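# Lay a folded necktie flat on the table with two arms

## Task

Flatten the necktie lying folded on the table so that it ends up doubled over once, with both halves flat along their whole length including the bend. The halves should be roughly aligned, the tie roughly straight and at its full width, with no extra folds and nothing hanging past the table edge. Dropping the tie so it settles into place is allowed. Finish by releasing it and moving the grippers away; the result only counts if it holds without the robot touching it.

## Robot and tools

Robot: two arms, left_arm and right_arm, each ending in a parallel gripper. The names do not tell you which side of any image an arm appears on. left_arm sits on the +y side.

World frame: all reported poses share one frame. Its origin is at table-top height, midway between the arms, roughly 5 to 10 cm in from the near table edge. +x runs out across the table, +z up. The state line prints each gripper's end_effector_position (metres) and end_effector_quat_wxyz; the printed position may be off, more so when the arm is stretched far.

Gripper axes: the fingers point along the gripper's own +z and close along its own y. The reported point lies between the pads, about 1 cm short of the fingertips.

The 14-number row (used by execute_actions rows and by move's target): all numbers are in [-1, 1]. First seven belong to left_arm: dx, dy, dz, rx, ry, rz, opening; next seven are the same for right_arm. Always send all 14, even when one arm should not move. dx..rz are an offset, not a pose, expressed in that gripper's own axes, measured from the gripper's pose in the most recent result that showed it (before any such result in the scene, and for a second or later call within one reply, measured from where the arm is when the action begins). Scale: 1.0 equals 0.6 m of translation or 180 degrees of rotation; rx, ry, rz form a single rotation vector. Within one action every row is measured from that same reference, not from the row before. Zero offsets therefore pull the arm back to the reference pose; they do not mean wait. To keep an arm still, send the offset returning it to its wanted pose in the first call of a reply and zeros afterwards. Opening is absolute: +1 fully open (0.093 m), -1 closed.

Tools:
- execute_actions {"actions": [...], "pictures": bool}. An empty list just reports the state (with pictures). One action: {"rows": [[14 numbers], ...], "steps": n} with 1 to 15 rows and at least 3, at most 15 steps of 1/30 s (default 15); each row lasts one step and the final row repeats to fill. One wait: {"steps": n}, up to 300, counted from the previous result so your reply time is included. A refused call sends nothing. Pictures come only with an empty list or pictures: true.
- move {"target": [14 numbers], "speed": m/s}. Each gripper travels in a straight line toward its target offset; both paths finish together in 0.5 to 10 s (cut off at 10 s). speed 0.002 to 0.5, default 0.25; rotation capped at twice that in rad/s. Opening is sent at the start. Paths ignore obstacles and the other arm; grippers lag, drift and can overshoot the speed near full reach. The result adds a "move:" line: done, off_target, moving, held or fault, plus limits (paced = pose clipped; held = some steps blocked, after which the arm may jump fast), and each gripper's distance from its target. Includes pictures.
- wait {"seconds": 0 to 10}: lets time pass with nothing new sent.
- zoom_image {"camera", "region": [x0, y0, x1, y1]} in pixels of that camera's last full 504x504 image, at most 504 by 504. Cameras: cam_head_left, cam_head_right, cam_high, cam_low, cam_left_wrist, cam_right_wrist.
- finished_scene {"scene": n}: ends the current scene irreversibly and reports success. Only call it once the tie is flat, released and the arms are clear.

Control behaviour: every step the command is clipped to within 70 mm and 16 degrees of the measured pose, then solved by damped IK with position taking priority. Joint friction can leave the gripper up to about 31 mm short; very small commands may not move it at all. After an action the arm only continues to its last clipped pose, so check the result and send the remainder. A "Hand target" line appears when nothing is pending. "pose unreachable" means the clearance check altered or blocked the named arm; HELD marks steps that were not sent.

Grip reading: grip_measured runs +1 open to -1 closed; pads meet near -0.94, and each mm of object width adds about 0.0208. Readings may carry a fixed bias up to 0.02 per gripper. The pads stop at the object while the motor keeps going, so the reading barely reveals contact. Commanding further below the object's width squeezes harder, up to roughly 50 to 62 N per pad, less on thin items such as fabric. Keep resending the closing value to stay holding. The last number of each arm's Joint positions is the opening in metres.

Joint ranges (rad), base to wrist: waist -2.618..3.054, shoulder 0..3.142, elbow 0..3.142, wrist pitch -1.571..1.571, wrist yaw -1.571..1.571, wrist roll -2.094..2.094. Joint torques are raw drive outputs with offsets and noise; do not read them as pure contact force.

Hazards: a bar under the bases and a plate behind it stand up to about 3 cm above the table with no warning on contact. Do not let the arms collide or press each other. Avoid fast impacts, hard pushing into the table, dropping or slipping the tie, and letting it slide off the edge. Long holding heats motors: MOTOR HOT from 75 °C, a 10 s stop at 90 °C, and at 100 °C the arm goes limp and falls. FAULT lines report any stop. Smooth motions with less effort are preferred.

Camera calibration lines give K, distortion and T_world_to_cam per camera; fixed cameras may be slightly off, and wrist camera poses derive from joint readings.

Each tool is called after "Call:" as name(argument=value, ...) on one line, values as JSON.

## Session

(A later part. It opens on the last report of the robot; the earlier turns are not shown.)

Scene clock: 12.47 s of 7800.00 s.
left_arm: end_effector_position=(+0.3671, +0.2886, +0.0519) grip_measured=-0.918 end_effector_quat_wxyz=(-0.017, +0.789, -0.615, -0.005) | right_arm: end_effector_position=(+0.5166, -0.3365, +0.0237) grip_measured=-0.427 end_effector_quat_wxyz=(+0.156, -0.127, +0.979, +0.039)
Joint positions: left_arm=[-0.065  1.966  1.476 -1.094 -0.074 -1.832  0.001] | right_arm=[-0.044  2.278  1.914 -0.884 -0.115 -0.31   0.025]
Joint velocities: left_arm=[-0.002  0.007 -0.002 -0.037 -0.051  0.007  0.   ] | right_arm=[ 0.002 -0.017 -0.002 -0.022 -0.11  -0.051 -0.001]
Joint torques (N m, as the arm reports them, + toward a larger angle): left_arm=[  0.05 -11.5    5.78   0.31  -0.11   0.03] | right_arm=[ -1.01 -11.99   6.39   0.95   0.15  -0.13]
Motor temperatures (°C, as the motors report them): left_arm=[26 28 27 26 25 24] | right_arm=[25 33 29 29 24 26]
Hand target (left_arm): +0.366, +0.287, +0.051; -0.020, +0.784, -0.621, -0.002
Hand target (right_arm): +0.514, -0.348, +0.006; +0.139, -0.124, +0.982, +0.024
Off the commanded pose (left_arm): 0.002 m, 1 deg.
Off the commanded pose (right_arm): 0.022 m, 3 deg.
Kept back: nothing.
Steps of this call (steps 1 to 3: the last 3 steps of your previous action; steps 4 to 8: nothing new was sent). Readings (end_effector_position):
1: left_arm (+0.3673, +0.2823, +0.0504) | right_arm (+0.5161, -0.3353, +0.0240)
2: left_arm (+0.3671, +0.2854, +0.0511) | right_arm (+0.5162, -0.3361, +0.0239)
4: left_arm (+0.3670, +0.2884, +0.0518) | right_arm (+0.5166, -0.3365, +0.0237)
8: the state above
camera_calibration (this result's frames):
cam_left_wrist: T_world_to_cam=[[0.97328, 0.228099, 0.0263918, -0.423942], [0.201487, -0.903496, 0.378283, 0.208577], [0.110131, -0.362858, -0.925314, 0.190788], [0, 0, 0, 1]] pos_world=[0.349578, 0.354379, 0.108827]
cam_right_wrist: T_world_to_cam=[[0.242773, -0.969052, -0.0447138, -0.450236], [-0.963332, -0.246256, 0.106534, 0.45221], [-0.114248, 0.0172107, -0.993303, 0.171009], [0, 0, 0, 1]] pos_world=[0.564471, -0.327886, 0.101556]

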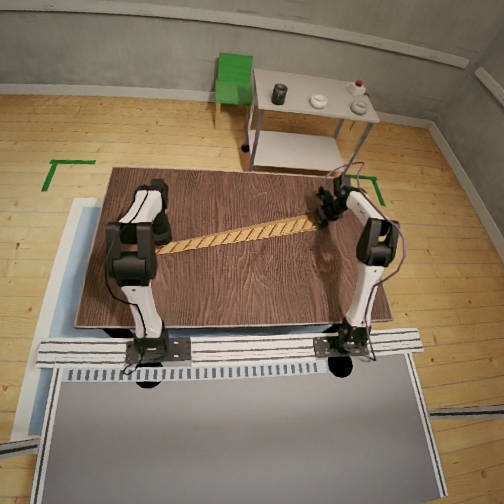

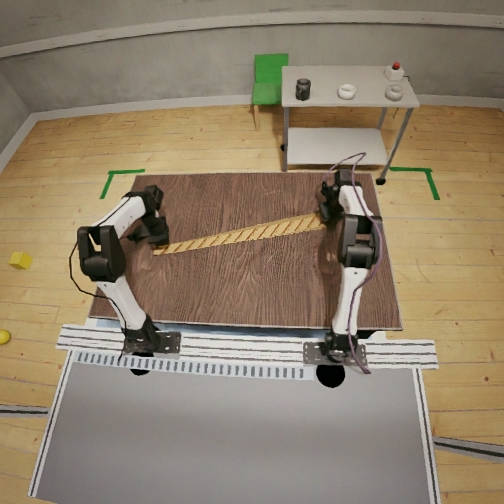

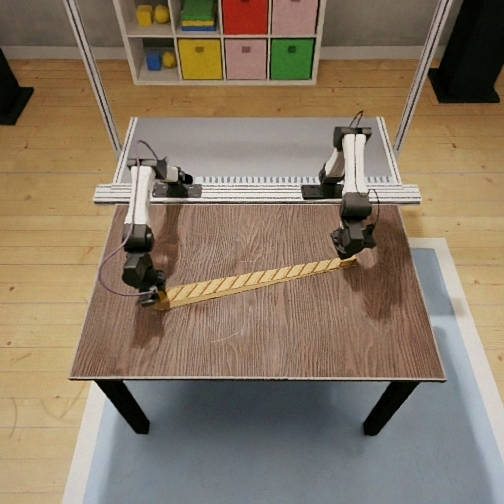

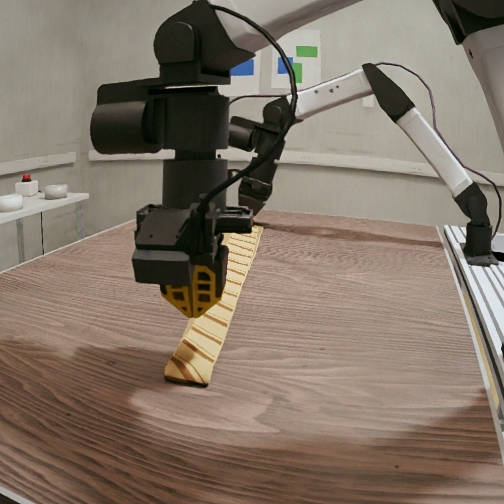

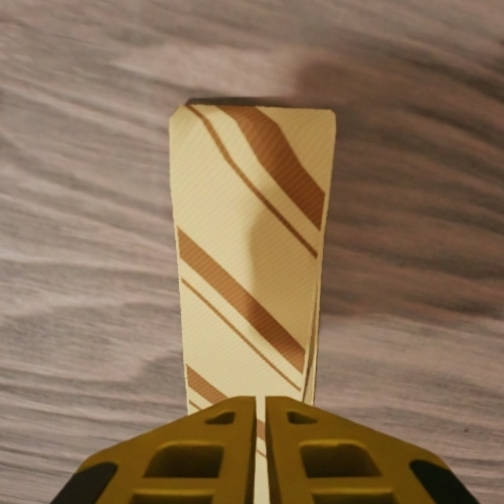

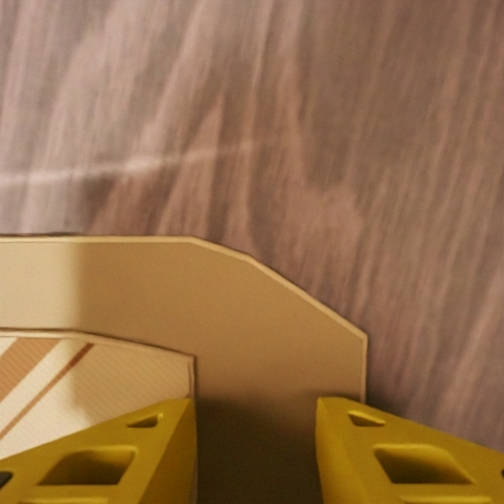

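Call:
execute_actions(actions=[{"rows":[[0,0,0,0,0,0,-0.92, 0.008,-0.006,0.010,0.01,0.01,0,-0.43],[0,0,0,0,0,0,-0.92, 0.002,0,-0.005,0.01,0.01,0,-0.43],[0,0,0,0,0,0,-0.92, -0.002,0,-0.018,0.01,0.01,0,-0.43],[0,0,0,0,0,0,-0.92, -0.005,0,-0.028,0.01,0.01,0,-0.43],[0,0,0,0,0,0,-0.92, -0.007,0.002,-0.034,0.012,0.012,0,-0.43],[0,0,0,0,0,0,-0.92, -0.007,0.008,-0.036,0.014,0.014,0,-0.5],[0,0,0,0,0,0,-0.92, -0.007,0.016,-0.036,0.016,0.016,0,-0.6],[0,0,0,0,0,0,-0.92, -0.007,0.025,-0.036,0.016,0.016,0,-0.7],[0,0,0,0,0,0,-0.92, -0.007,0.034,-0.036,0.016,0.016,0,-0.75],[0,0,0,0,0,0,-0.92, -0.007,0.043,-0.034,0.016,0.016,0,-0.75],[0,0,0,0,0,0,-0.92, -0.006,0.052,-0.030,0.016,0.016,0,-0.75],[0,0,0,0,0,0,-0.92, -0.005,0.060,-0.026,0.016,0.016,0,-0.75],[0,0,0,0,0,0,-0.92, -0.004,0.066,-0.022,0.016,0.016,0,-0.75]],"steps":15}])

Call:
execute_actions(actions=[{"steps":8}], pictures=true)

Scene clock: 13.27 s of 7800.00 s.
left_arm: end_effector_position=(+0.3671, +0.2886, +0.0519) grip_measured=-0.918 end_effector_quat_wxyz=(-0.017, +0.787, -0.616, -0.005) | right_arm: end_effector_position=(+0.5147, -0.3217, +0.0396) grip_measured=-0.747 end_effector_quat_wxyz=(+0.145, -0.126, +0.981, +0.016)
Joint positions: left_arm=[-0.065  1.966  1.476 -1.094 -0.074 -1.827  0.001] | right_arm=[ 0.005  2.272  1.972 -0.961 -0.052 -0.266  0.009]
Joint velocities: left_arm=[-0.002 -0.007  0.007 -0.022 -0.037  0.11  -0.   ] | right_arm=[ 0.374 -0.066 -0.139  0.022  0.154  0.227 -0.001]
Joint torques (N m, as the arm reports them, + toward a larger angle): left_arm=[  0.33 -10.56   7.31   0.14  -0.1   -0.09] | right_arm=[  1.83 -16.6    5.23   0.79  -0.08   0.01]
Motor temperatures (°C, as the motors report them): left_arm=[26 28 27 26 25 24] | right_arm=[25 33 29 29 24 26]
Steps of this call (steps 1 to 12: nothing new was sent; steps 13 to 24: the first 12 steps of this action). Readings (end_effector_position):
13: left_arm (+0.3671, +0.2886, +0.0519) | right_arm (+0.5166, -0.3365, +0.0237)
14: left_arm (+0.3671, +0.2886, +0.0519) | right_arm (+0.5167, -0.3362, +0.0247)
16: left_arm (+0.3671, +0.2886, +0.0519) | right_arm (+0.5164, -0.3372, +0.0285)
20: left_arm (+0.3671, +0.2886, +0.0519) | right_arm (+0.5175, -0.3385, +0.0385)
24: the state above

Scene clock: 13.53 s of 7800.00 s.
left_arm: end_effector_position=(+0.3671, +0.2886, +0.0519) grip_measured=-0.918 end_effector_quat_wxyz=(-0.017, +0.787, -0.616, -0.005) | right_arm: end_effector_position=(+0.5074, -0.2941, +0.0344) grip_measured=-0.747 end_effector_quat_wxyz=(+0.134, -0.135, +0.982, +0.020)
Joint positions: left_arm=[-0.065  1.966  1.476 -1.094 -0.074 -1.827  0.001] | right_arm=[ 0.062  2.266  1.946 -0.961 -0.043 -0.23   0.009]
Joint velocities: left_arm=[-0.002  0.002  0.007  0.051 -0.051 -0.037  0.   ] | right_arm=[-0.056 -0.012 -0.002 -0.037  0.066  0.037 -0.   ]
Joint torques (N m, as the arm reports them, + toward a larger angle): left_arm=[  0.3  -10.54   7.28   0.14  -0.1   -0.09] | right_arm=[ -0.04 -16.5    5.77   0.83  -0.06   0.  ]
Motor temperatures (°C, as the motors report them): left_arm=[26 28 27 26 25 24] | right_arm=[25 33 29 29 24 26]
Hand target (left_arm): +0.367, +0.289, +0.052; -0.017, +0.789, -0.614, -0.005
Hand target (right_arm): +0.505, -0.300, +0.039; +0.135, -0.125, +0.983, +0.012
Off the commanded pose (left_arm): 0.000 m, 0 deg.
Off the commanded pose (right_arm): 0.007 m, 2 deg.
Kept back: nothing.
Steps of this call (steps 1 to 3: the last 3 steps of your previous action; steps 4 to 8: nothing new was sent). Readings (end_effector_position):
1: left_arm (+0.3671, +0.2886, +0.0519) | right_arm (+0.5131, -0.3154, +0.0389)
2: left_arm (+0.3671, +0.2886, +0.0519) | right_arm (+0.5113, -0.3089, +0.0378)
4: left_arm (+0.3671, +0.2886, +0.0519) | right_arm (+0.5089, -0.2984, +0.0359)
8: the state above
camera_calibration (this result's frames):
cam_left_wrist: T_world_to_cam=[[0.974403, 0.223271, 0.0262451, -0.422954], [0.197069, -0.904508, 0.378193, 0.210495], [0.108178, -0.36334, -0.925355, 0.191647], [0, 0, 0, 1]] pos_world=[0.349913, 0.354461, 0.108834]
cam_right_wrist: T_world_to_cam=[[0.25207, -0.967644, -0.0112482, -0.411935], [-0.955443, -0.250703, 0.155807, 0.445665], [-0.153586, -0.0285273, -0.987723, 0.186197], [0, 0, 0, 1]] pos_world=[0.558242, -0.281565, 0.10984]

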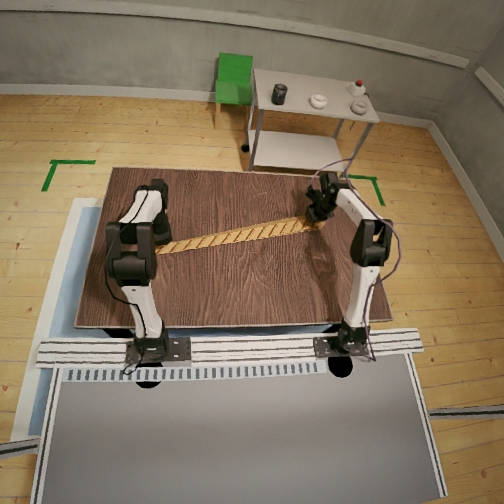

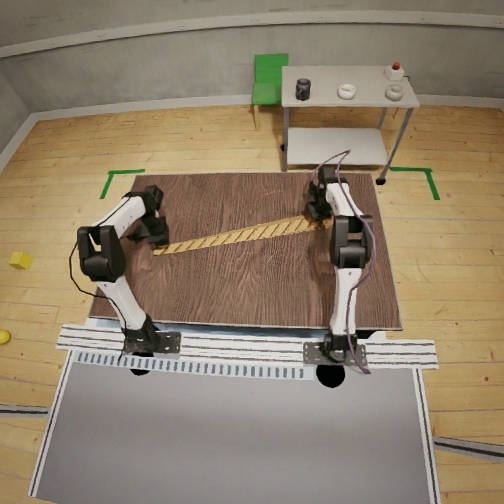

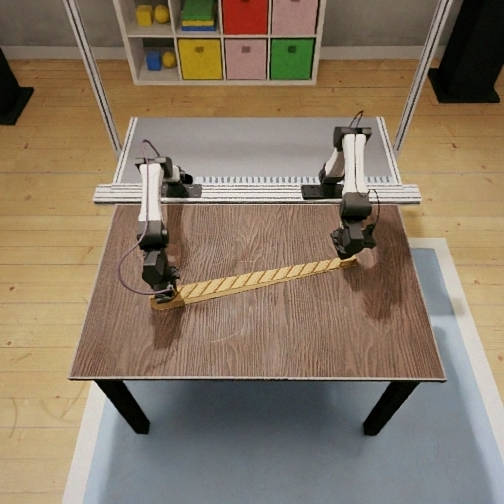

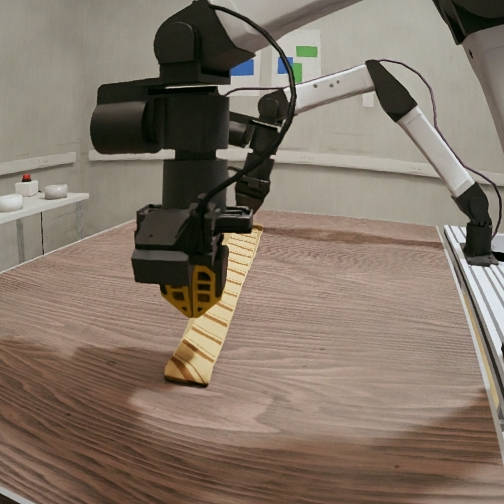

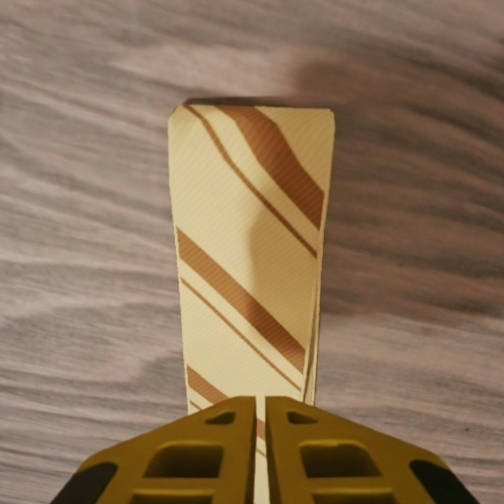

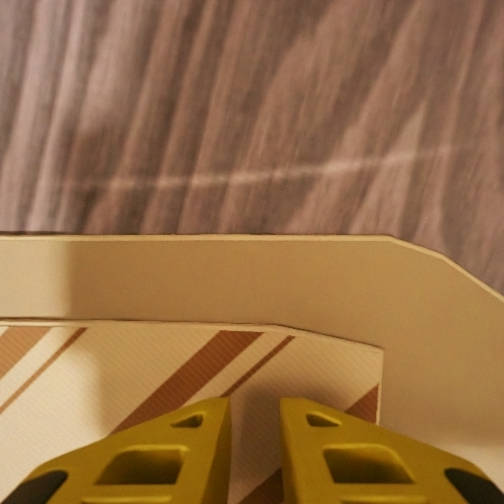

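Call:
execute_actions(actions=[{"rows":[[0,0,0,0,0,0,-0.92, 0.004,0,0.006,0,0,0,-0.75],[0,0,0,0,0,0,-0.92, 0.007,0,0.011,0,0,0,-0.75],[0,0,0,0,0,0,-0.92, 0.009,0,0.016,0,0,0,-0.75],[0,0,0,0,0,0,-0.92, 0.011,0,0.021,0,0,0,-0.75],[0,0,0,0,0,0,-0.92, 0.013,0,0.025,0,0,0,-0.75],[0,0,0,0,0,0,-0.92, 0.014,0,0.029,0,0,0,-0.75],[0,0,0,0,0,0,-0.92, 0.015,0,0.033,0,0,0,-0.75],[0,0,0,0,0,0,-0.92, 0.016,0,0.037,0,0,0,-0.75],[0,0,0,0,0,0,-0.92, 0.017,0,0.040,0,0,0,-0.75]],"steps":13}])

Call:
execute_actions(actions=[{"rows":[[0,0,0,0,0,0,-0.92, 0.008,-0.008,0.024,0,0,0,-0.75],[0,0,0,0,0,0,-0.92, 0.008,-0.013,0.024,0,0,0,-0.75],[0,0,0,0,0,0,-0.92, 0.008,-0.017,0.024,0,0,0,-0.75],[0,0,0,0,0,0,-0.92, 0.008,-0.020,0.024,0,0,0,-0.75],[0,0,0,0,0,0,-0.92, 0.008,-0.023,0.024,0,0,0,-0.75],[0,0,0,0,0,0,-0.92, 0.008,-0.026,0.024,0,0,0,-0.75],[0,0,0,0,0,0,-0.92, 0.008,-0.029,0.024,0,0,0,-0.75],[0,0,0,0,0,0,-0.92, 0.008,-0.032,0.024,0,0,0,-0.75],[0,0,0,0,0,0,-0.92, 0.008,-0.035,0.024,0,0,0,-0.75],[0,0,0,0,0,0,-0.92, 0.008,-0.038,0.024,0,0,0,-0.75]],"steps":13}])

Call:
execute_actions(actions=[{"steps":8}], pictures=true)

Scene clock: 14.17 s of 7800.00 s.
left_arm: end_effector_position=(+0.3671, +0.2886, +0.0519) grip_measured=-0.918 end_effector_quat_wxyz=(-0.017, +0.787, -0.616, -0.005) | right_arm: end_effector_position=(+0.5070, -0.2959, +0.0242) grip_measured=-0.747 end_effector_quat_wxyz=(+0.139, -0.131, +0.981, +0.016)
Joint positions: left_arm=[-0.065  1.966  1.476 -1.094 -0.074 -1.827  0.001] | right_arm=[ 0.061  2.258  1.888 -0.9   -0.036 -0.225  0.009]
Joint velocities: left_arm=[-0.017 -0.012  0.002 -0.007 -0.051 -0.022 -0.001] | right_arm=[ 0.002 -0.081 -0.051 -0.037 -0.022 -0.051 -0.001]
Joint torques (N m, as the arm reports them, + toward a larger angle): left_arm=[  0.29 -10.55   7.3    0.14  -0.1   -0.04] | right_arm=[  0.01 -13.28   4.15   1.14  -0.21  -0.11]
Motor temperatures (°C, as the motors report them): left_arm=[26 28 27 26 25 24] | right_arm=[25 34 29 29 24 26]
Steps of this call (steps 1 to 9: nothing new was sent; steps 10 to 19: the first 10 steps of this action). Readings (end_effector_position):
10: left_arm (+0.3671, +0.2886, +0.0519) | right_arm (+0.5076, -0.2961, +0.0344)
11: left_arm (+0.3671, +0.2886, +0.0519) | right_arm (+0.5078, -0.2960, +0.0334)
13: left_arm (+0.3671, +0.2886, +0.0519) | right_arm (+0.5072, -0.2960, +0.0291)
17: left_arm (+0.3671, +0.2886, +0.0519) | right_arm (+0.5068, -0.2959, +0.0247)
19: the state above

Scene clock: 14.60 s of 7800.00 s.
left_arm: end_effector_position=(+0.3671, +0.2886, +0.0519) grip_measured=-0.918 end_effector_quat_wxyz=(-0.017, +0.787, -0.616, -0.005) | right_arm: end_effector_position=(+0.5129, -0.3047, +0.0256) grip_measured=-0.747 end_effector_quat_wxyz=(+0.153, -0.133, +0.979, +0.022)
Joint positions: left_arm=[-0.065  1.966  1.476 -1.094 -0.074 -1.827  0.001] | right_arm=[ 0.036  2.256  1.883 -0.871 -0.058 -0.25   0.009]
Joint velocities: left_arm=[-0.007 -0.027 -0.002 -0.007  0.037  0.037 -0.001] | right_arm=[-0.139  0.012  0.002  0.022  0.022 -0.051  0.001]
Joint torques (N m, as the arm reports them, + toward a larger angle): left_arm=[  0.31 -10.54   7.31   0.14  -0.1   -0.04] | right_arm=[ -1.26 -11.99   6.29   0.91  -0.01  -0.11]
Motor temperatures (°C, as the motors report them): left_arm=[26 28 27 26 25 24] | right_arm=[25 34 29 29 24 26]
Off your previous action's commanded pose (left_arm): 0.000 m, 0 deg at its last step (step 3 of this call).
Off your previous action's commanded pose (right_arm): 0.016 m, 1 deg at its last step (step 3 of this call).
Steps of this call (steps 1 to 3: the last 3 steps of your previous action; steps 4 to 13: the first 10 steps of this action, its rows measured from where the robot was after step 3). Readings (end_effector_position):
3: left_arm (+0.3671, +0.2886, +0.0519) | right_arm (+0.5070, -0.2958, +0.0240)
4: left_arm (+0.3671, +0.2886, +0.0519) | right_arm (+0.5074, -0.2960, +0.0241)
5: left_arm (+0.3671, +0.2886, +0.0519) | right_arm (+0.5079, -0.2962, +0.0242)
7: left_arm (+0.3671, +0.2886, +0.0519) | right_arm (+0.5089, -0.2971, +0.0245)
11: left_arm (+0.3671, +0.2886, +0.0519) | right_arm (+0.5116, -0.3011, +0.0253)
13: the state above

Scene clock: 14.87 s of 7800.00 s.
left_arm: end_effector_position=(+0.3671, +0.2886, +0.0519) grip_measured=-0.918 end_effector_quat_wxyz=(-0.017, +0.787, -0.616, -0.005) | right_arm: end_effector_position=(+0.5147, -0.3113, +0.0252) grip_measured=-0.747 end_effector_quat_wxyz=(+0.157, -0.132, +0.979, +0.021)
Joint positions: left_arm=[-0.065  1.966  1.476 -1.094 -0.074 -1.827  0.001] | right_arm=[ 0.022  2.257  1.883 -0.863 -0.062 -0.261  0.009]
Joint velocities: left_arm=[-0.002 -0.002  0.017 -0.081 -0.037 -0.037  0.001] | right_arm=[ 0.002  0.002 -0.017 -0.022  0.037 -0.081  0.001]
Joint torques (N m, as the arm reports them, + toward a larger angle): left_arm=[  0.31 -10.55   7.31   0.14  -0.1   -0.04] | right_arm=[ -0.76 -11.98   6.36   0.95  -0.02  -0.12]
Motor temperatures (°C, as the motors report them): left_arm=[26 28 27 26 25 24] | right_arm=[25 34 29 29 24 26]
Hand target (left_arm): +0.367, +0.289, +0.052; -0.017, +0.787, -0.616, -0.005
Hand target (right_arm): +0.512, -0.318, +0.009; +0.140, -0.131, +0.981, +0.016
Off the commanded pose (left_arm): 0.000 m, 0 deg.
Off the commanded pose (right_arm): 0.018 m, 2 deg.
Kept back: nothing.
Steps of this call (steps 1 to 3: the last 3 steps of your previous action; steps 4 to 8: nothing new was sent). Readings (end_effector_position):
1: left_arm (+0.3671, +0.2886, +0.0519) | right_arm (+0.5134, -0.3068, +0.0256)
2: left_arm (+0.3671, +0.2886, +0.0519) | right_arm (+0.5139, -0.3088, +0.0254)
4: left_arm (+0.3671, +0.2886, +0.0519) | right_arm (+0.5146, -0.3111, +0.0252)
8: the state above
camera_calibration (this result's frames):
cam_left_wrist: T_world_to_cam=[[0.974403, 0.223271, 0.0262451, -0.422954], [0.197069, -0.904508, 0.378193, 0.210495], [0.108178, -0.36334, -0.925355, 0.191647], [0, 0, 0, 1]] pos_world=[0.349913, 0.354461, 0.108834]
cam_right_wrist: T_world_to_cam=[[0.246259, -0.969161, -0.00918177, -0.428047], [-0.963056, -0.245751, 0.110135, 0.456378], [-0.108995, -0.0182793, -0.993874, 0.158151], [0, 0, 0, 1]] pos_world=[0.562166, -0.2998, 0.102988]

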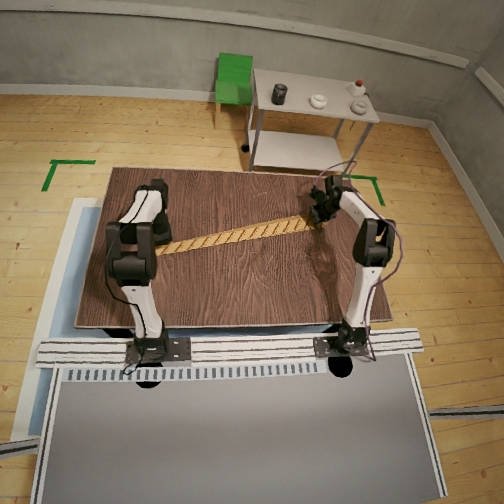

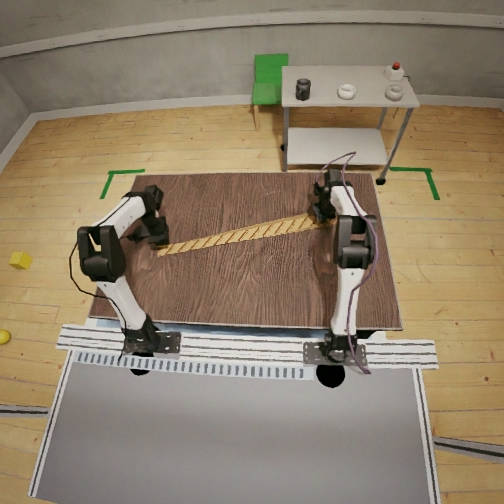

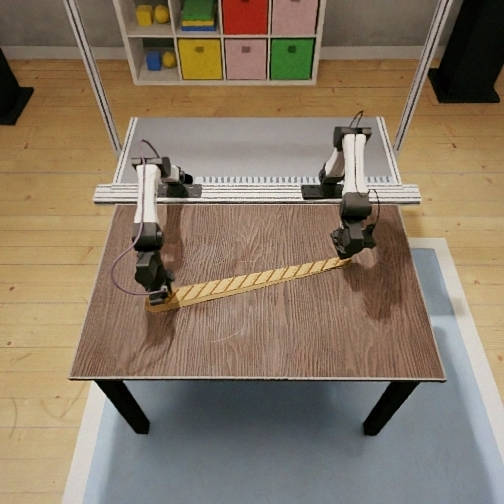

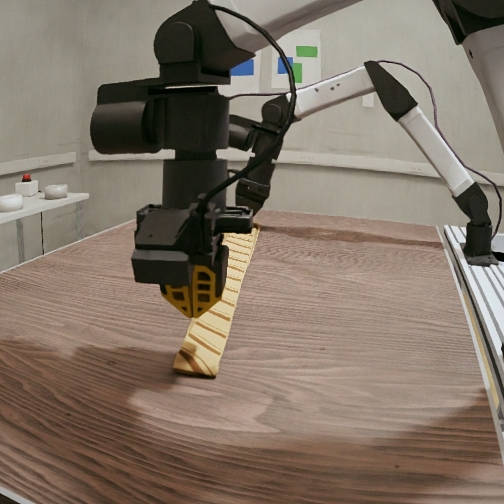

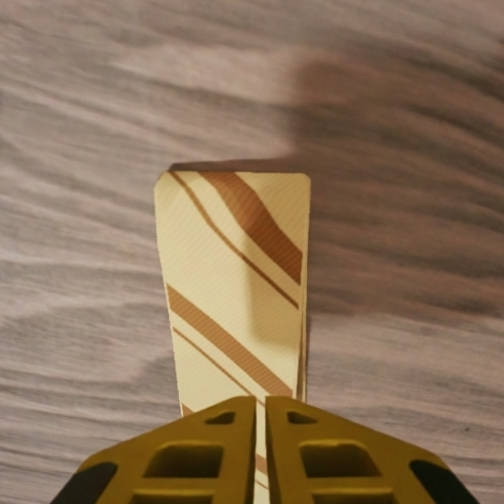

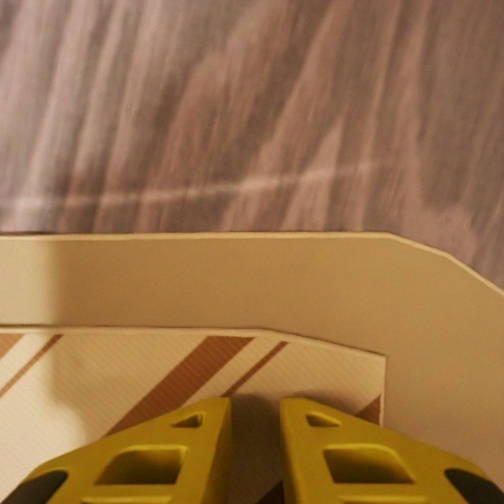

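Call:
zoom_image(camera="cam_high", region=[240, 250, 360, 300])

Region (240, 250, 360, 300) of cam_high's 504x504 image, scaled by 4.200, with more detail than that image has; it fills the top 210 rows of this view, and the rest is white.

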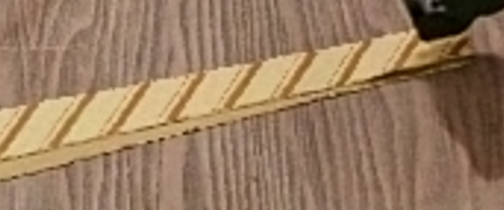

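Call:
move(target=[0.32,0.017,0.012,0,0.01,0.055,0.06, 0.012,0,0.018,0,0.008,0,-0.75], speed=0.35)

Scene clock: 18.77 s of 7800.00 s.
left_arm: end_effector_position=(+0.4006, +0.0994, +0.0437) grip_measured=+0.058 end_effector_quat_wxyz=(-0.010, +0.727, -0.686, +0.011) | right_arm: end_effector_position=(+0.5147, -0.3111, +0.0253) grip_measured=-0.747 end_effector_quat_wxyz=(+0.157, -0.133, +0.978, +0.022)
Joint positions: left_arm=[-0.495  2.266  1.876 -1.193 -0.038 -2.073  0.048] | right_arm=[ 0.022  2.257  1.883 -0.863 -0.063 -0.263  0.009]
Joint velocities: left_arm=[ 0.017  0.017 -0.012 -0.022 -0.022 -0.037 -0.001] | right_arm=[ 0.002 -0.017 -0.022 -0.007 -0.007 -0.037 -0.001]
Joint torques (N m, as the arm reports them, + toward a larger angle): left_arm=[  0.64 -12.02   9.08   0.04  -0.06  -0.13] | right_arm=[  0.09 -13.19   5.8    0.96  -0.07  -0.04]
Motor temperatures (°C, as the motors report them): left_arm=[26 29 27 26 25 24] | right_arm=[25 35 29 29 24 26]
Hand target (left_arm): +0.403, +0.100, +0.042; -0.008, +0.731, -0.682, +0.009
Hand target (right_arm): +0.511, -0.312, +0.013; +0.144, -0.132, +0.980, +0.020
Off the commanded pose (left_arm): 0.006 m, 1 deg.
Off the commanded pose (right_arm): 0.013 m, 1 deg.
Kept back: nothing.
move: off_target (right_arm)
camera_calibration (this result's frames):
cam_left_wrist: T_world_to_cam=[[0.998436, 0.0420683, 0.036809, -0.405286], [0.023437, -0.912869, 0.407578, 0.104994], [0.0507479, -0.406078, -0.912428, 0.138363], [0, 0, 0, 1]] pos_world=[0.395169, 0.169082, 0.0983715]
cam_right_wrist: T_world_to_cam=[[0.248813, -0.968501, -0.00987391, -0.428889], [-0.962427, -0.248372, 0.109752, 0.455305], [-0.108748, -0.0178049, -0.99391, 0.158197], [0, 0, 0, 1]] pos_world=[0.562115, -0.299478, 0.103028]

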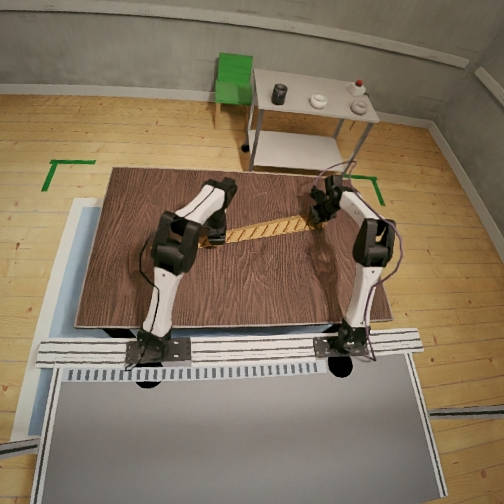

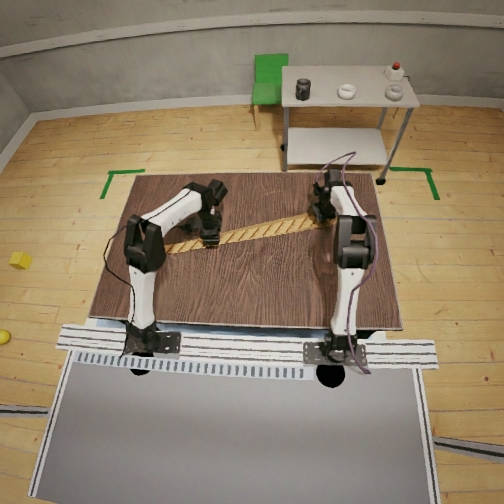

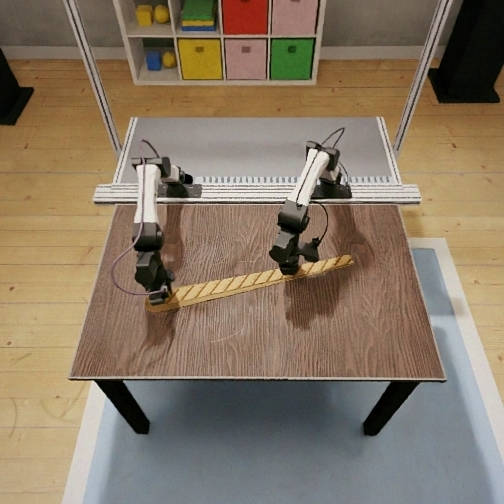

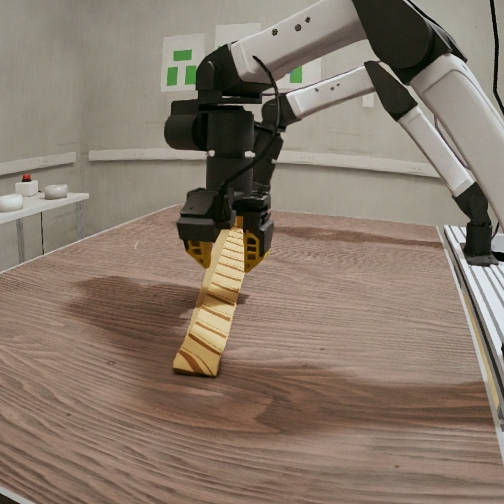

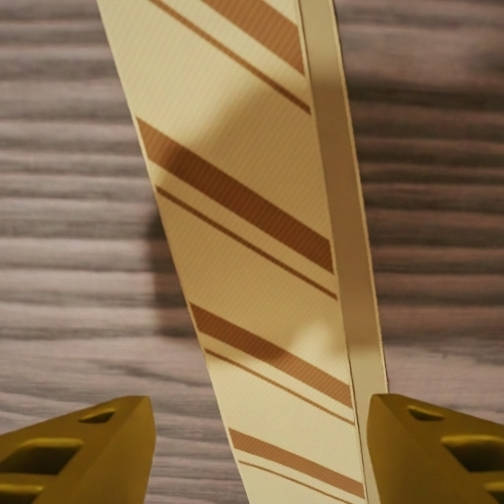

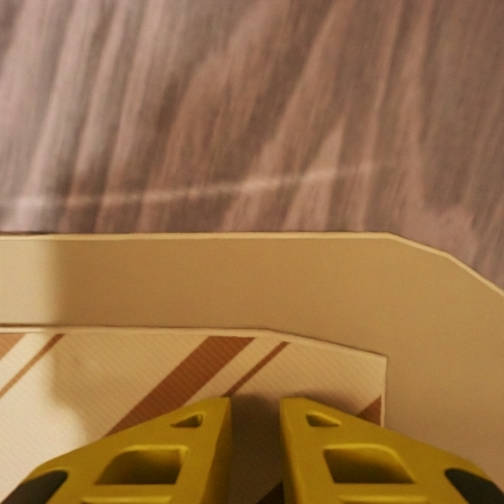

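Call:
execute_actions(actions=[{"rows":[[0,0,0.008,-0.004,0,0,0.2, 0.012,0,0.018,0,0.008,0,-0.75],[0,0,0.014,-0.008,0,0,0.2, 0.012,0,0.018,0,0.008,0,-0.75],[0,0,0.020,-0.012,0,0,0.2, 0.012,0,0.018,0,0.008,0,-0.75],[0,0,0.026,-0.016,0,0,0.2, 0.012,0,0.018,0,0.008,0,-0.75],[0,0,0.032,-0.02,0,0,0.2, 0.012,0,0.018,0,0.008,0,-0.75],[0,0,0.037,-0.022,0,0,0.2, 0.012,0,0.018,0,0.008,0,-0.75],[0,0,0.042,-0.022,0,0,0.2, 0.012,0,0.018,0,0.008,0,-0.75],[0,0,0.046,-0.022,0,0,0.2, 0.012,0,0.018,0,0.008,0,-0.75]],"steps":12}])

Call:
execute_actions(actions=[{"steps":7}], pictures=true)

Scene clock: 19.50 s of 7800.00 s.
left_arm: end_effector_position=(+0.3994, +0.0986, +0.0230) grip_measured=+0.198 end_effector_quat_wxyz=(+0.007, +0.728, -0.686, -0.009) | right_arm: end_effector_position=(+0.5147, -0.3111, +0.0253) grip_measured=-0.747 end_effector_quat_wxyz=(+0.157, -0.133, +0.978, +0.022)
Joint positions: left_arm=[-0.489  2.328  1.897 -1.201 -0.02  -2.069  0.055] | right_arm=[ 0.022  2.257  1.883 -0.863 -0.063 -0.263  0.009]
Joint velocities: left_arm=[ 0.027  0.256  0.012 -0.037  0.051 -0.022 -0.   ] | right_arm=[-0.002 -0.002  0.002 -0.022  0.051 -0.081  0.001]
Joint torques (N m, as the arm reports them, + toward a larger angle): left_arm=[  0.69 -13.16   8.18   0.02  -0.01   0.03] | right_arm=[  0.09 -13.17   5.79   0.96  -0.09  -0.06]
Motor temperatures (°C, as the motors report them): left_arm=[26 29 27 26 25 24] | right_arm=[25 35 29 29 24 26]
Steps of this call (steps 1 to 13: nothing new was sent; steps 14 to 22: the first 9 steps of this action). Readings (end_effector_position):
14: left_arm (+0.4003, +0.0996, +0.0437) | right_arm (+0.5147, -0.3111, +0.0253)
15: left_arm (+0.4002, +0.0995, +0.0432) | right_arm (+0.5147, -0.3111, +0.0253)
17: left_arm (+0.3999, +0.0988, +0.0407) | right_arm (+0.5147, -0.3111, +0.0253)
21: left_arm (+0.4000, +0.0981, +0.0269) | right_arm (+0.5147, -0.3111, +0.0253)
22: the state above

Scene clock: 19.73 s of 7800.00 s.
left_arm: end_effector_position=(+0.3983, +0.0996, +0.0163) grip_measured=+0.198 end_effector_quat_wxyz=(+0.011, +0.728, -0.685, -0.016) | right_arm: end_effector_position=(+0.5147, -0.3111, +0.0253) grip_measured=-0.747 end_effector_quat_wxyz=(+0.157, -0.133, +0.978, +0.022)
Joint positions: left_arm=[-0.486  2.344  1.897 -1.202 -0.015 -2.067  0.055] | right_arm=[ 0.022  2.257  1.883 -0.863 -0.063 -0.263  0.009]
Joint velocities: left_arm=[-0.017  0.027 -0.002 -0.022  0.007 -0.037 -0.001] | right_arm=[-0.007 -0.002 -0.002 -0.037 -0.095  0.022 -0.   ]
Joint torques (N m, as the arm reports them, + toward a larger angle): left_arm=[  0.69 -13.17   8.31  -0.02   0.01   0.04] | right_arm=[  0.09 -13.19   5.82   0.97  -0.08  -0.06]
Motor temperatures (°C, as the motors report them): left_arm=[26 30 27 26 25 24] | right_arm=[25 35 29 29 24 26]
Hand target (left_arm): +0.401, +0.099, +0.016; +0.015, +0.727, -0.686, -0.013
Hand target (right_arm): +0.511, -0.312, +0.013; +0.144, -0.133, +0.980, +0.020
Off the commanded pose (left_arm): 0.003 m, 1 deg.
Off the commanded pose (right_arm): 0.013 m, 1 deg.
Kept back: nothing.
Steps of this call (steps 1 to 3: the last 3 steps of your previous action; steps 4 to 7: nothing new was sent). Readings (end_effector_position):
1: left_arm (+0.3989, +0.0991, +0.0198) | right_arm (+0.5147, -0.3111, +0.0253)
2: left_arm (+0.3986, +0.0995, +0.0176) | right_arm (+0.5147, -0.3111, +0.0253)
4: left_arm (+0.3984, +0.0997, +0.0163) | right_arm (+0.5147, -0.3111, +0.0253)
7: the state above
camera_calibration (this result's frames):
cam_left_wrist: T_world_to_cam=[[0.9985, 0.0438366, -0.0327941, -0.400987], [0.0532882, -0.915546, 0.398668, 0.104895], [-0.0125483, -0.399818, -0.916509, 0.138257], [0, 0, 0, 1]] pos_world=[0.396531, 0.168892, 0.071745]
cam_right_wrist: T_world_to_cam=[[0.248813, -0.968501, -0.00987391, -0.428889], [-0.962427, -0.248372, 0.109752, 0.455305], [-0.108748, -0.0178049, -0.99391, 0.158197], [0, 0, 0, 1]] pos_world=[0.562115, -0.299478, 0.103028]

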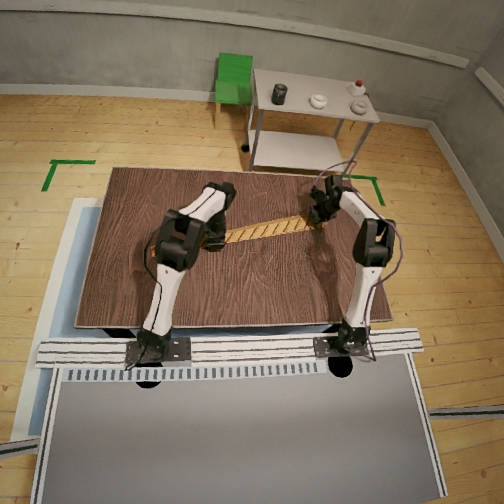

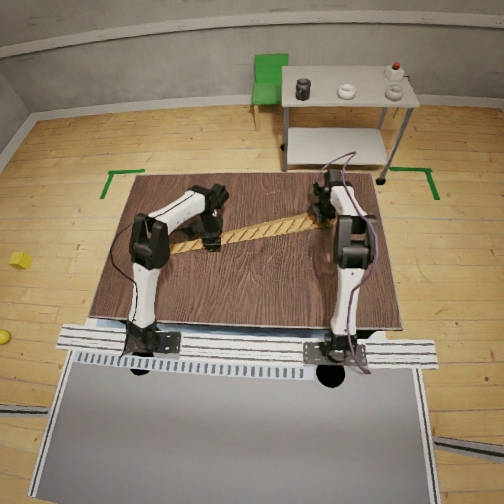

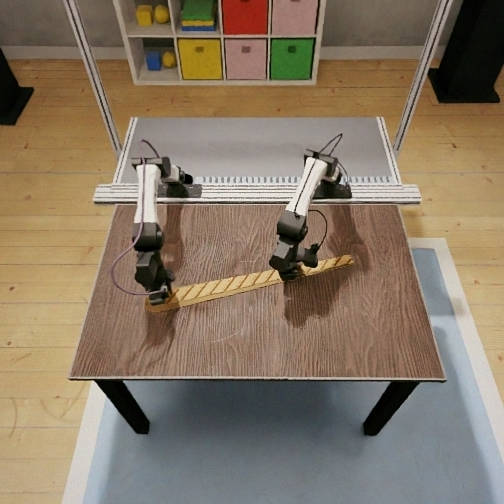

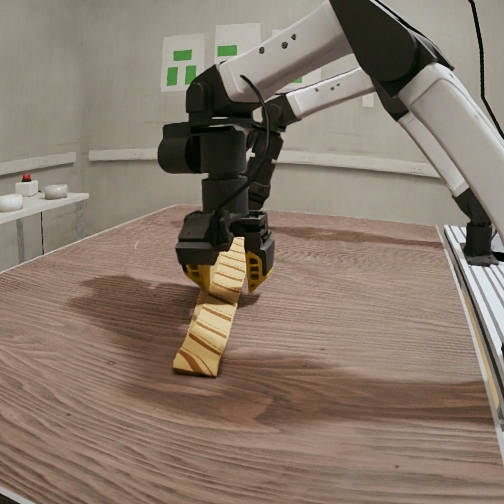

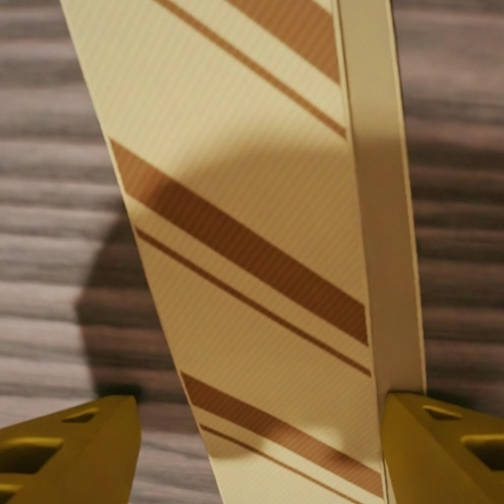

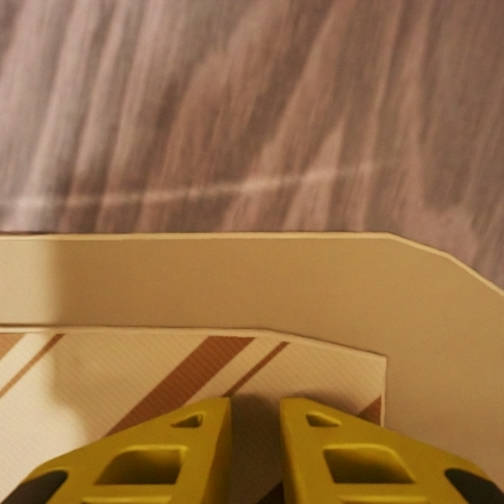

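Call:
execute_actions(actions=[{"rows":[[0,0,0,0,0,0,0.33, 0.012,0,0.02,0,0.008,0,-0.75],[0,0,0,0,0,0,0.33, 0.012,0,0.02,0,0.008,0,-0.75],[0,0,0,0,0,0,0.33, 0.012,0,0.02,0,0.008,0,-0.75],[0,0,0.004,0,0,0,0.33, 0.012,0,0.022,0,0.008,0,-0.75],[0,-0.001,0.010,0,0,0,0.33, 0.012,0,0.022,0,0.008,0,-0.75],[0,-0.001,0.016,0,0,0,0.33, 0.012,0,0.022,0,0.008,0,-0.75],[0,-0.002,0.022,0,0,0,0.33, 0.012,-0.002,0.024,0,0.008,0,-0.75],[0,-0.002,0.028,0,0,0,0.33, 0.012,-0.004,0.024,0,0.008,0,-0.75],[0,-0.002,0.033,0,0,0,0.33, 0.012,-0.006,0.024,0,0.008,0,-0.75],[0,-0.002,0.036,0,0,0,0.33, 0.012,-0.008,0.024,0,0.008,0,-0.75]],"steps":13}])

Call:
execute_actions(actions=[{"rows":[[0,0,0.032,-0.004,0,0,0.33, 0.012,-0.012,0.024,0,0.008,0,-0.75],[0,0,0.032,-0.004,0,0,0.33, 0.012,-0.015,0.024,0,0.008,0,-0.75],[0,0,0.032,-0.004,0,0,0.33, 0.012,-0.018,0.024,0,0.008,0,-0.75],[0,0,0.032,-0.004,0,0,0.33, 0.012,-0.021,0.024,0,0.008,0,-0.75],[0,0,0.032,-0.004,0,0,0.33, 0.012,-0.024,0.024,0,0.008,0,-0.75],[0,0,0.032,-0.004,0,0,0.33, 0.012,-0.027,0.024,0,0.008,0,-0.75],[0,0,0.032,-0.004,0,0,0.33, 0.012,-0.030,0.024,0,0.008,0,-0.75],[0,0,0.032,-0.004,0,0,0.33, 0.012,-0.033,0.024,0,0.008,0,-0.75],[0,0,0.032,-0.004,0,0,0.33, 0.012,-0.036,0.024,0,0.008,0,-0.75],[0,0,0.032,-0.004,0,0,0.33, 0.012,-0.039,0.024,0,0.008,0,-0.75]],"steps":13}])

Call:
execute_actions(actions=[{"steps":7}], pictures=true)

Scene clock: 21.07 s of 7800.00 s.
left_arm: end_effector_position=(+0.3979, +0.0997, +0.0148) grip_measured=+0.328 end_effector_quat_wxyz=(+0.011, +0.728, -0.686, -0.015) | right_arm: end_effector_position=(+0.5148, -0.3111, +0.0253) grip_measured=-0.747 end_effector_quat_wxyz=(+0.157, -0.133, +0.978, +0.022)
Joint positions: left_arm=[-0.486  2.34   1.883 -1.189 -0.015 -2.067  0.061] | right_arm=[ 0.022  2.257  1.883 -0.863 -0.063 -0.264  0.009]
Joint velocities: left_arm=[-0.007 -0.081 -0.129  0.095  0.022  0.007 -0.001] | right_arm=[ 0.002  0.002  0.002 -0.037 -0.037 -0.037 -0.   ]
Joint torques (N m, as the arm reports them, + toward a larger angle): left_arm=[  0.4  -11.51   4.17   0.38  -0.07  -0.04] | right_arm=[ -0.71 -12.11   6.32   1.    -0.12  -0.12]
Motor temperatures (°C, as the motors report them): left_arm=[26 30 27 26 25 24] | right_arm=[25 36 29 29 24 26]
Steps of this call (steps 1 to 30: nothing new was sent; steps 31 to 40: the first 10 steps of this action). Readings (end_effector_position):
31: left_arm (+0.3982, +0.0995, +0.0163) | right_arm (+0.5148, -0.3111, +0.0253)
32: left_arm (+0.3981, +0.0996, +0.0163) | right_arm (+0.5148, -0.3111, +0.0253)
34: left_arm (+0.3981, +0.0996, +0.0163) | right_arm (+0.5148, -0.3111, +0.0253)
38: left_arm (+0.3979, +0.0997, +0.0149) | right_arm (+0.5148, -0.3111, +0.0253)
40: the state above

Scene clock: 21.50 s of 7800.00 s.
left_arm: end_effector_position=(+0.3979, +0.0997, +0.0146) grip_measured=+0.328 end_effector_quat_wxyz=(+0.010, +0.728, -0.686, -0.012) | right_arm: end_effector_position=(+0.5195, -0.3171, +0.0252) grip_measured=-0.747 end_effector_quat_wxyz=(+0.163, -0.138, +0.977, +0.030)
Joint positions: left_arm=[-0.486  2.335  1.875 -1.181 -0.015 -2.067  0.061] | right_arm=[ 0.001  2.271  1.904 -0.863 -0.09  -0.29   0.009]
Joint velocities: left_arm=[ 0.012 -0.007  0.007 -0.007 -0.11   0.007  0.   ] | right_arm=[-0.11   0.061  0.11  -0.037 -0.037 -0.066  0.001]
Joint torques (N m, as the arm reports them, + toward a larger angle): left_arm=[  0.46 -11.54   4.08   0.42   0.01  -0.02] | right_arm=[ -1.71 -11.99   7.15   0.83   0.18  -0.11]
Motor temperatures (°C, as the motors report them): left_arm=[26 30 27 26 25 24] | right_arm=[25 36 29 29 24 26]
Off your previous action's commanded pose (left_arm): 0.020 m, 0 deg at its last step (step 3 of this call).
Off your previous action's commanded pose (right_arm): 0.017 m, 1 deg at its last step (step 3 of this call).
Steps of this call (steps 1 to 3: the last 3 steps of your previous action; steps 4 to 13: the first 10 steps of this action, its rows measured from where the robot was after step 3). Readings (end_effector_position):
3: left_arm (+0.3979, +0.0997, +0.0145) | right_arm (+0.5148, -0.3111, +0.0253)
4: left_arm (+0.3979, +0.0996, +0.0147) | right_arm (+0.5148, -0.3111, +0.0253)
5: left_arm (+0.3979, +0.0997, +0.0146) | right_arm (+0.5148, -0.3113, +0.0253)
7: left_arm (+0.3979, +0.0996, +0.0147) | right_arm (+0.5149, -0.3118, +0.0250)
11: left_arm (+0.3978, +0.0997, +0.0146) | right_arm (+0.5177, -0.3149, +0.0250)
13: the state above

Scene clock: 21.73 s of 7800.00 s.
left_arm: end_effector_position=(+0.3979, +0.0997, +0.0146) grip_measured=+0.328 end_effector_quat_wxyz=(+0.010, +0.728, -0.686, -0.012) | right_arm: end_effector_position=(+0.5208, -0.3188, +0.0251) grip_measured=-0.747 end_effector_quat_wxyz=(+0.164, -0.141, +0.976, +0.034)
Joint positions: left_arm=[-0.486  2.335  1.875 -1.181 -0.015 -2.067  0.061] | right_arm=[-0.005  2.276  1.912 -0.864 -0.101 -0.3    0.009]
Joint velocities: left_arm=[ 0.002 -0.017 -0.002 -0.022 -0.066 -0.007 -0.   ] | right_arm=[-0.017  0.022 -0.012 -0.022  0.051 -0.051  0.   ]
Joint torques (N m, as the arm reports them, + toward a larger angle): left_arm=[  0.48 -11.55   4.05   0.45   0.    -0.02] | right_arm=[ -1.6  -11.96   7.25   0.84   0.14  -0.13]
Motor temperatures (°C, as the motors report them): left_arm=[26 30 27 26 25 24] | right_arm=[25 36 29 29 24 26]
Hand target (left_arm): +0.396, +0.100, -0.004; +0.015, +0.728, -0.685, -0.018
Hand target (right_arm): +0.518, -0.334, +0.009; +0.145, -0.134, +0.980, +0.020
Off the commanded pose (left_arm): 0.019 m, 1 deg.
Off the commanded pose (right_arm): 0.022 m, 3 deg.
Kept back: nothing.
Steps of this call (steps 1 to 3: the last 3 steps of your previous action; steps 4 to 7: nothing new was sent). Readings (end_effector_position):
1: left_arm (+0.3979, +0.0997, +0.0146) | right_arm (+0.5203, -0.3180, +0.0252)
2: left_arm (+0.3979, +0.0997, +0.0146) | right_arm (+0.5208, -0.3187, +0.0252)
4: left_arm (+0.3979, +0.0997, +0.0146) | right_arm (+0.5209, -0.3190, +0.0252)
7: the state above
camera_calibration (this result's frames):
cam_left_wrist: T_world_to_cam=[[0.998715, 0.043573, -0.0258701, -0.400841], [0.0503044, -0.914056, 0.402456, 0.106638], [-0.00611044, -0.40324, -0.915074, 0.134431], [0, 0, 0, 1]] pos_world=[0.395783, 0.169147, 0.0697272]
cam_right_wrist: T_world_to_cam=[[0.267826, -0.962995, -0.0301722, -0.445547], [-0.958584, -0.269487, 0.0921606, 0.450965], [-0.0968812, 0.00423952, -0.995287, 0.159467], [0, 0, 0, 1]] pos_world=[0.567067, -0.308206, 0.103711]

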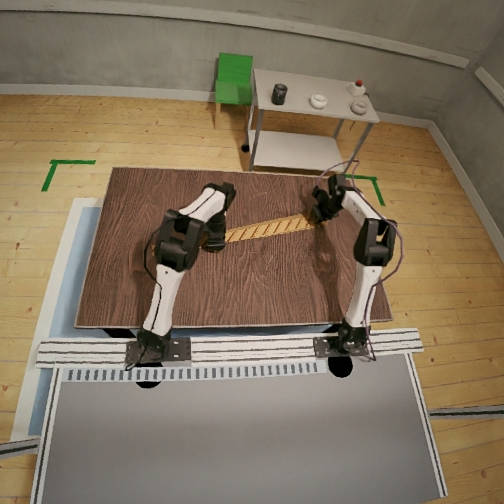

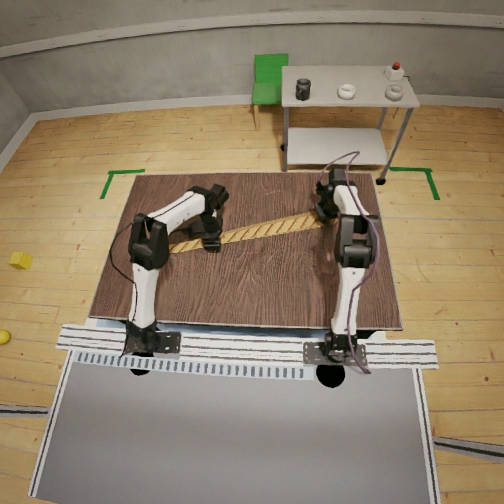

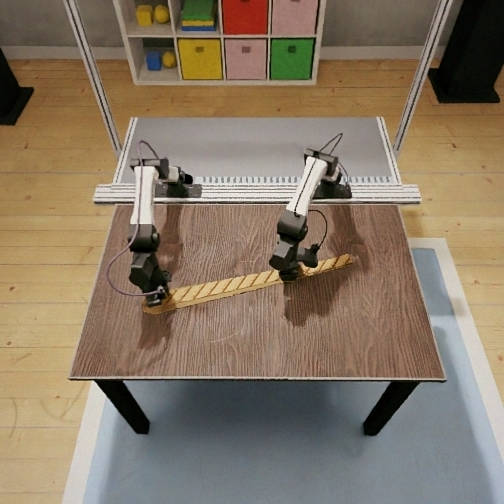

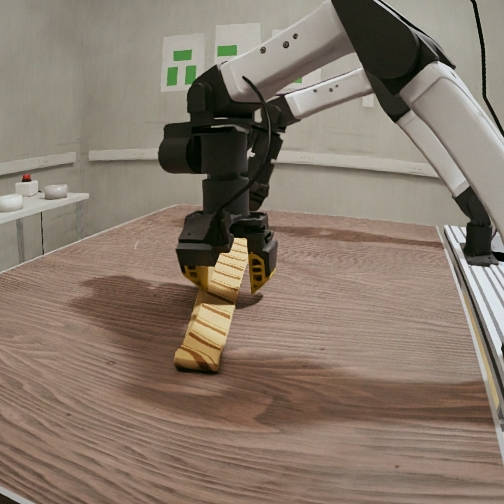

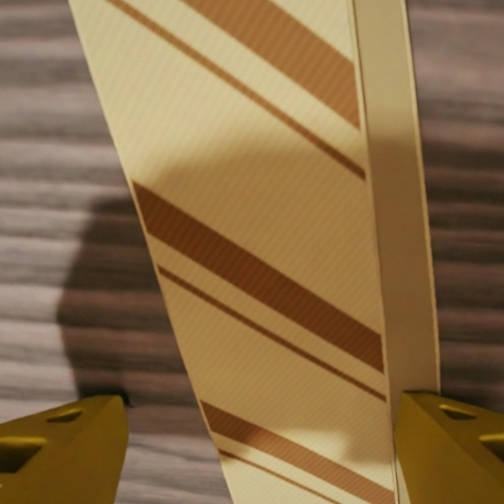

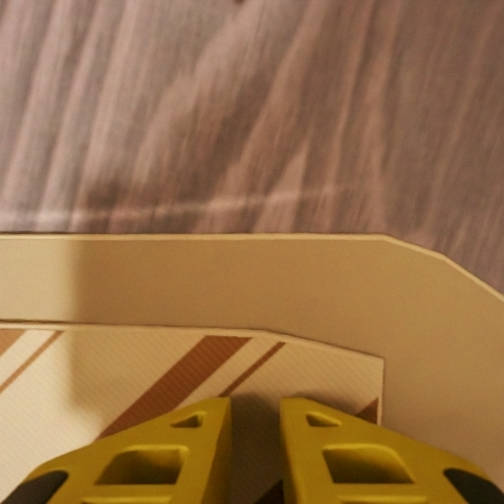

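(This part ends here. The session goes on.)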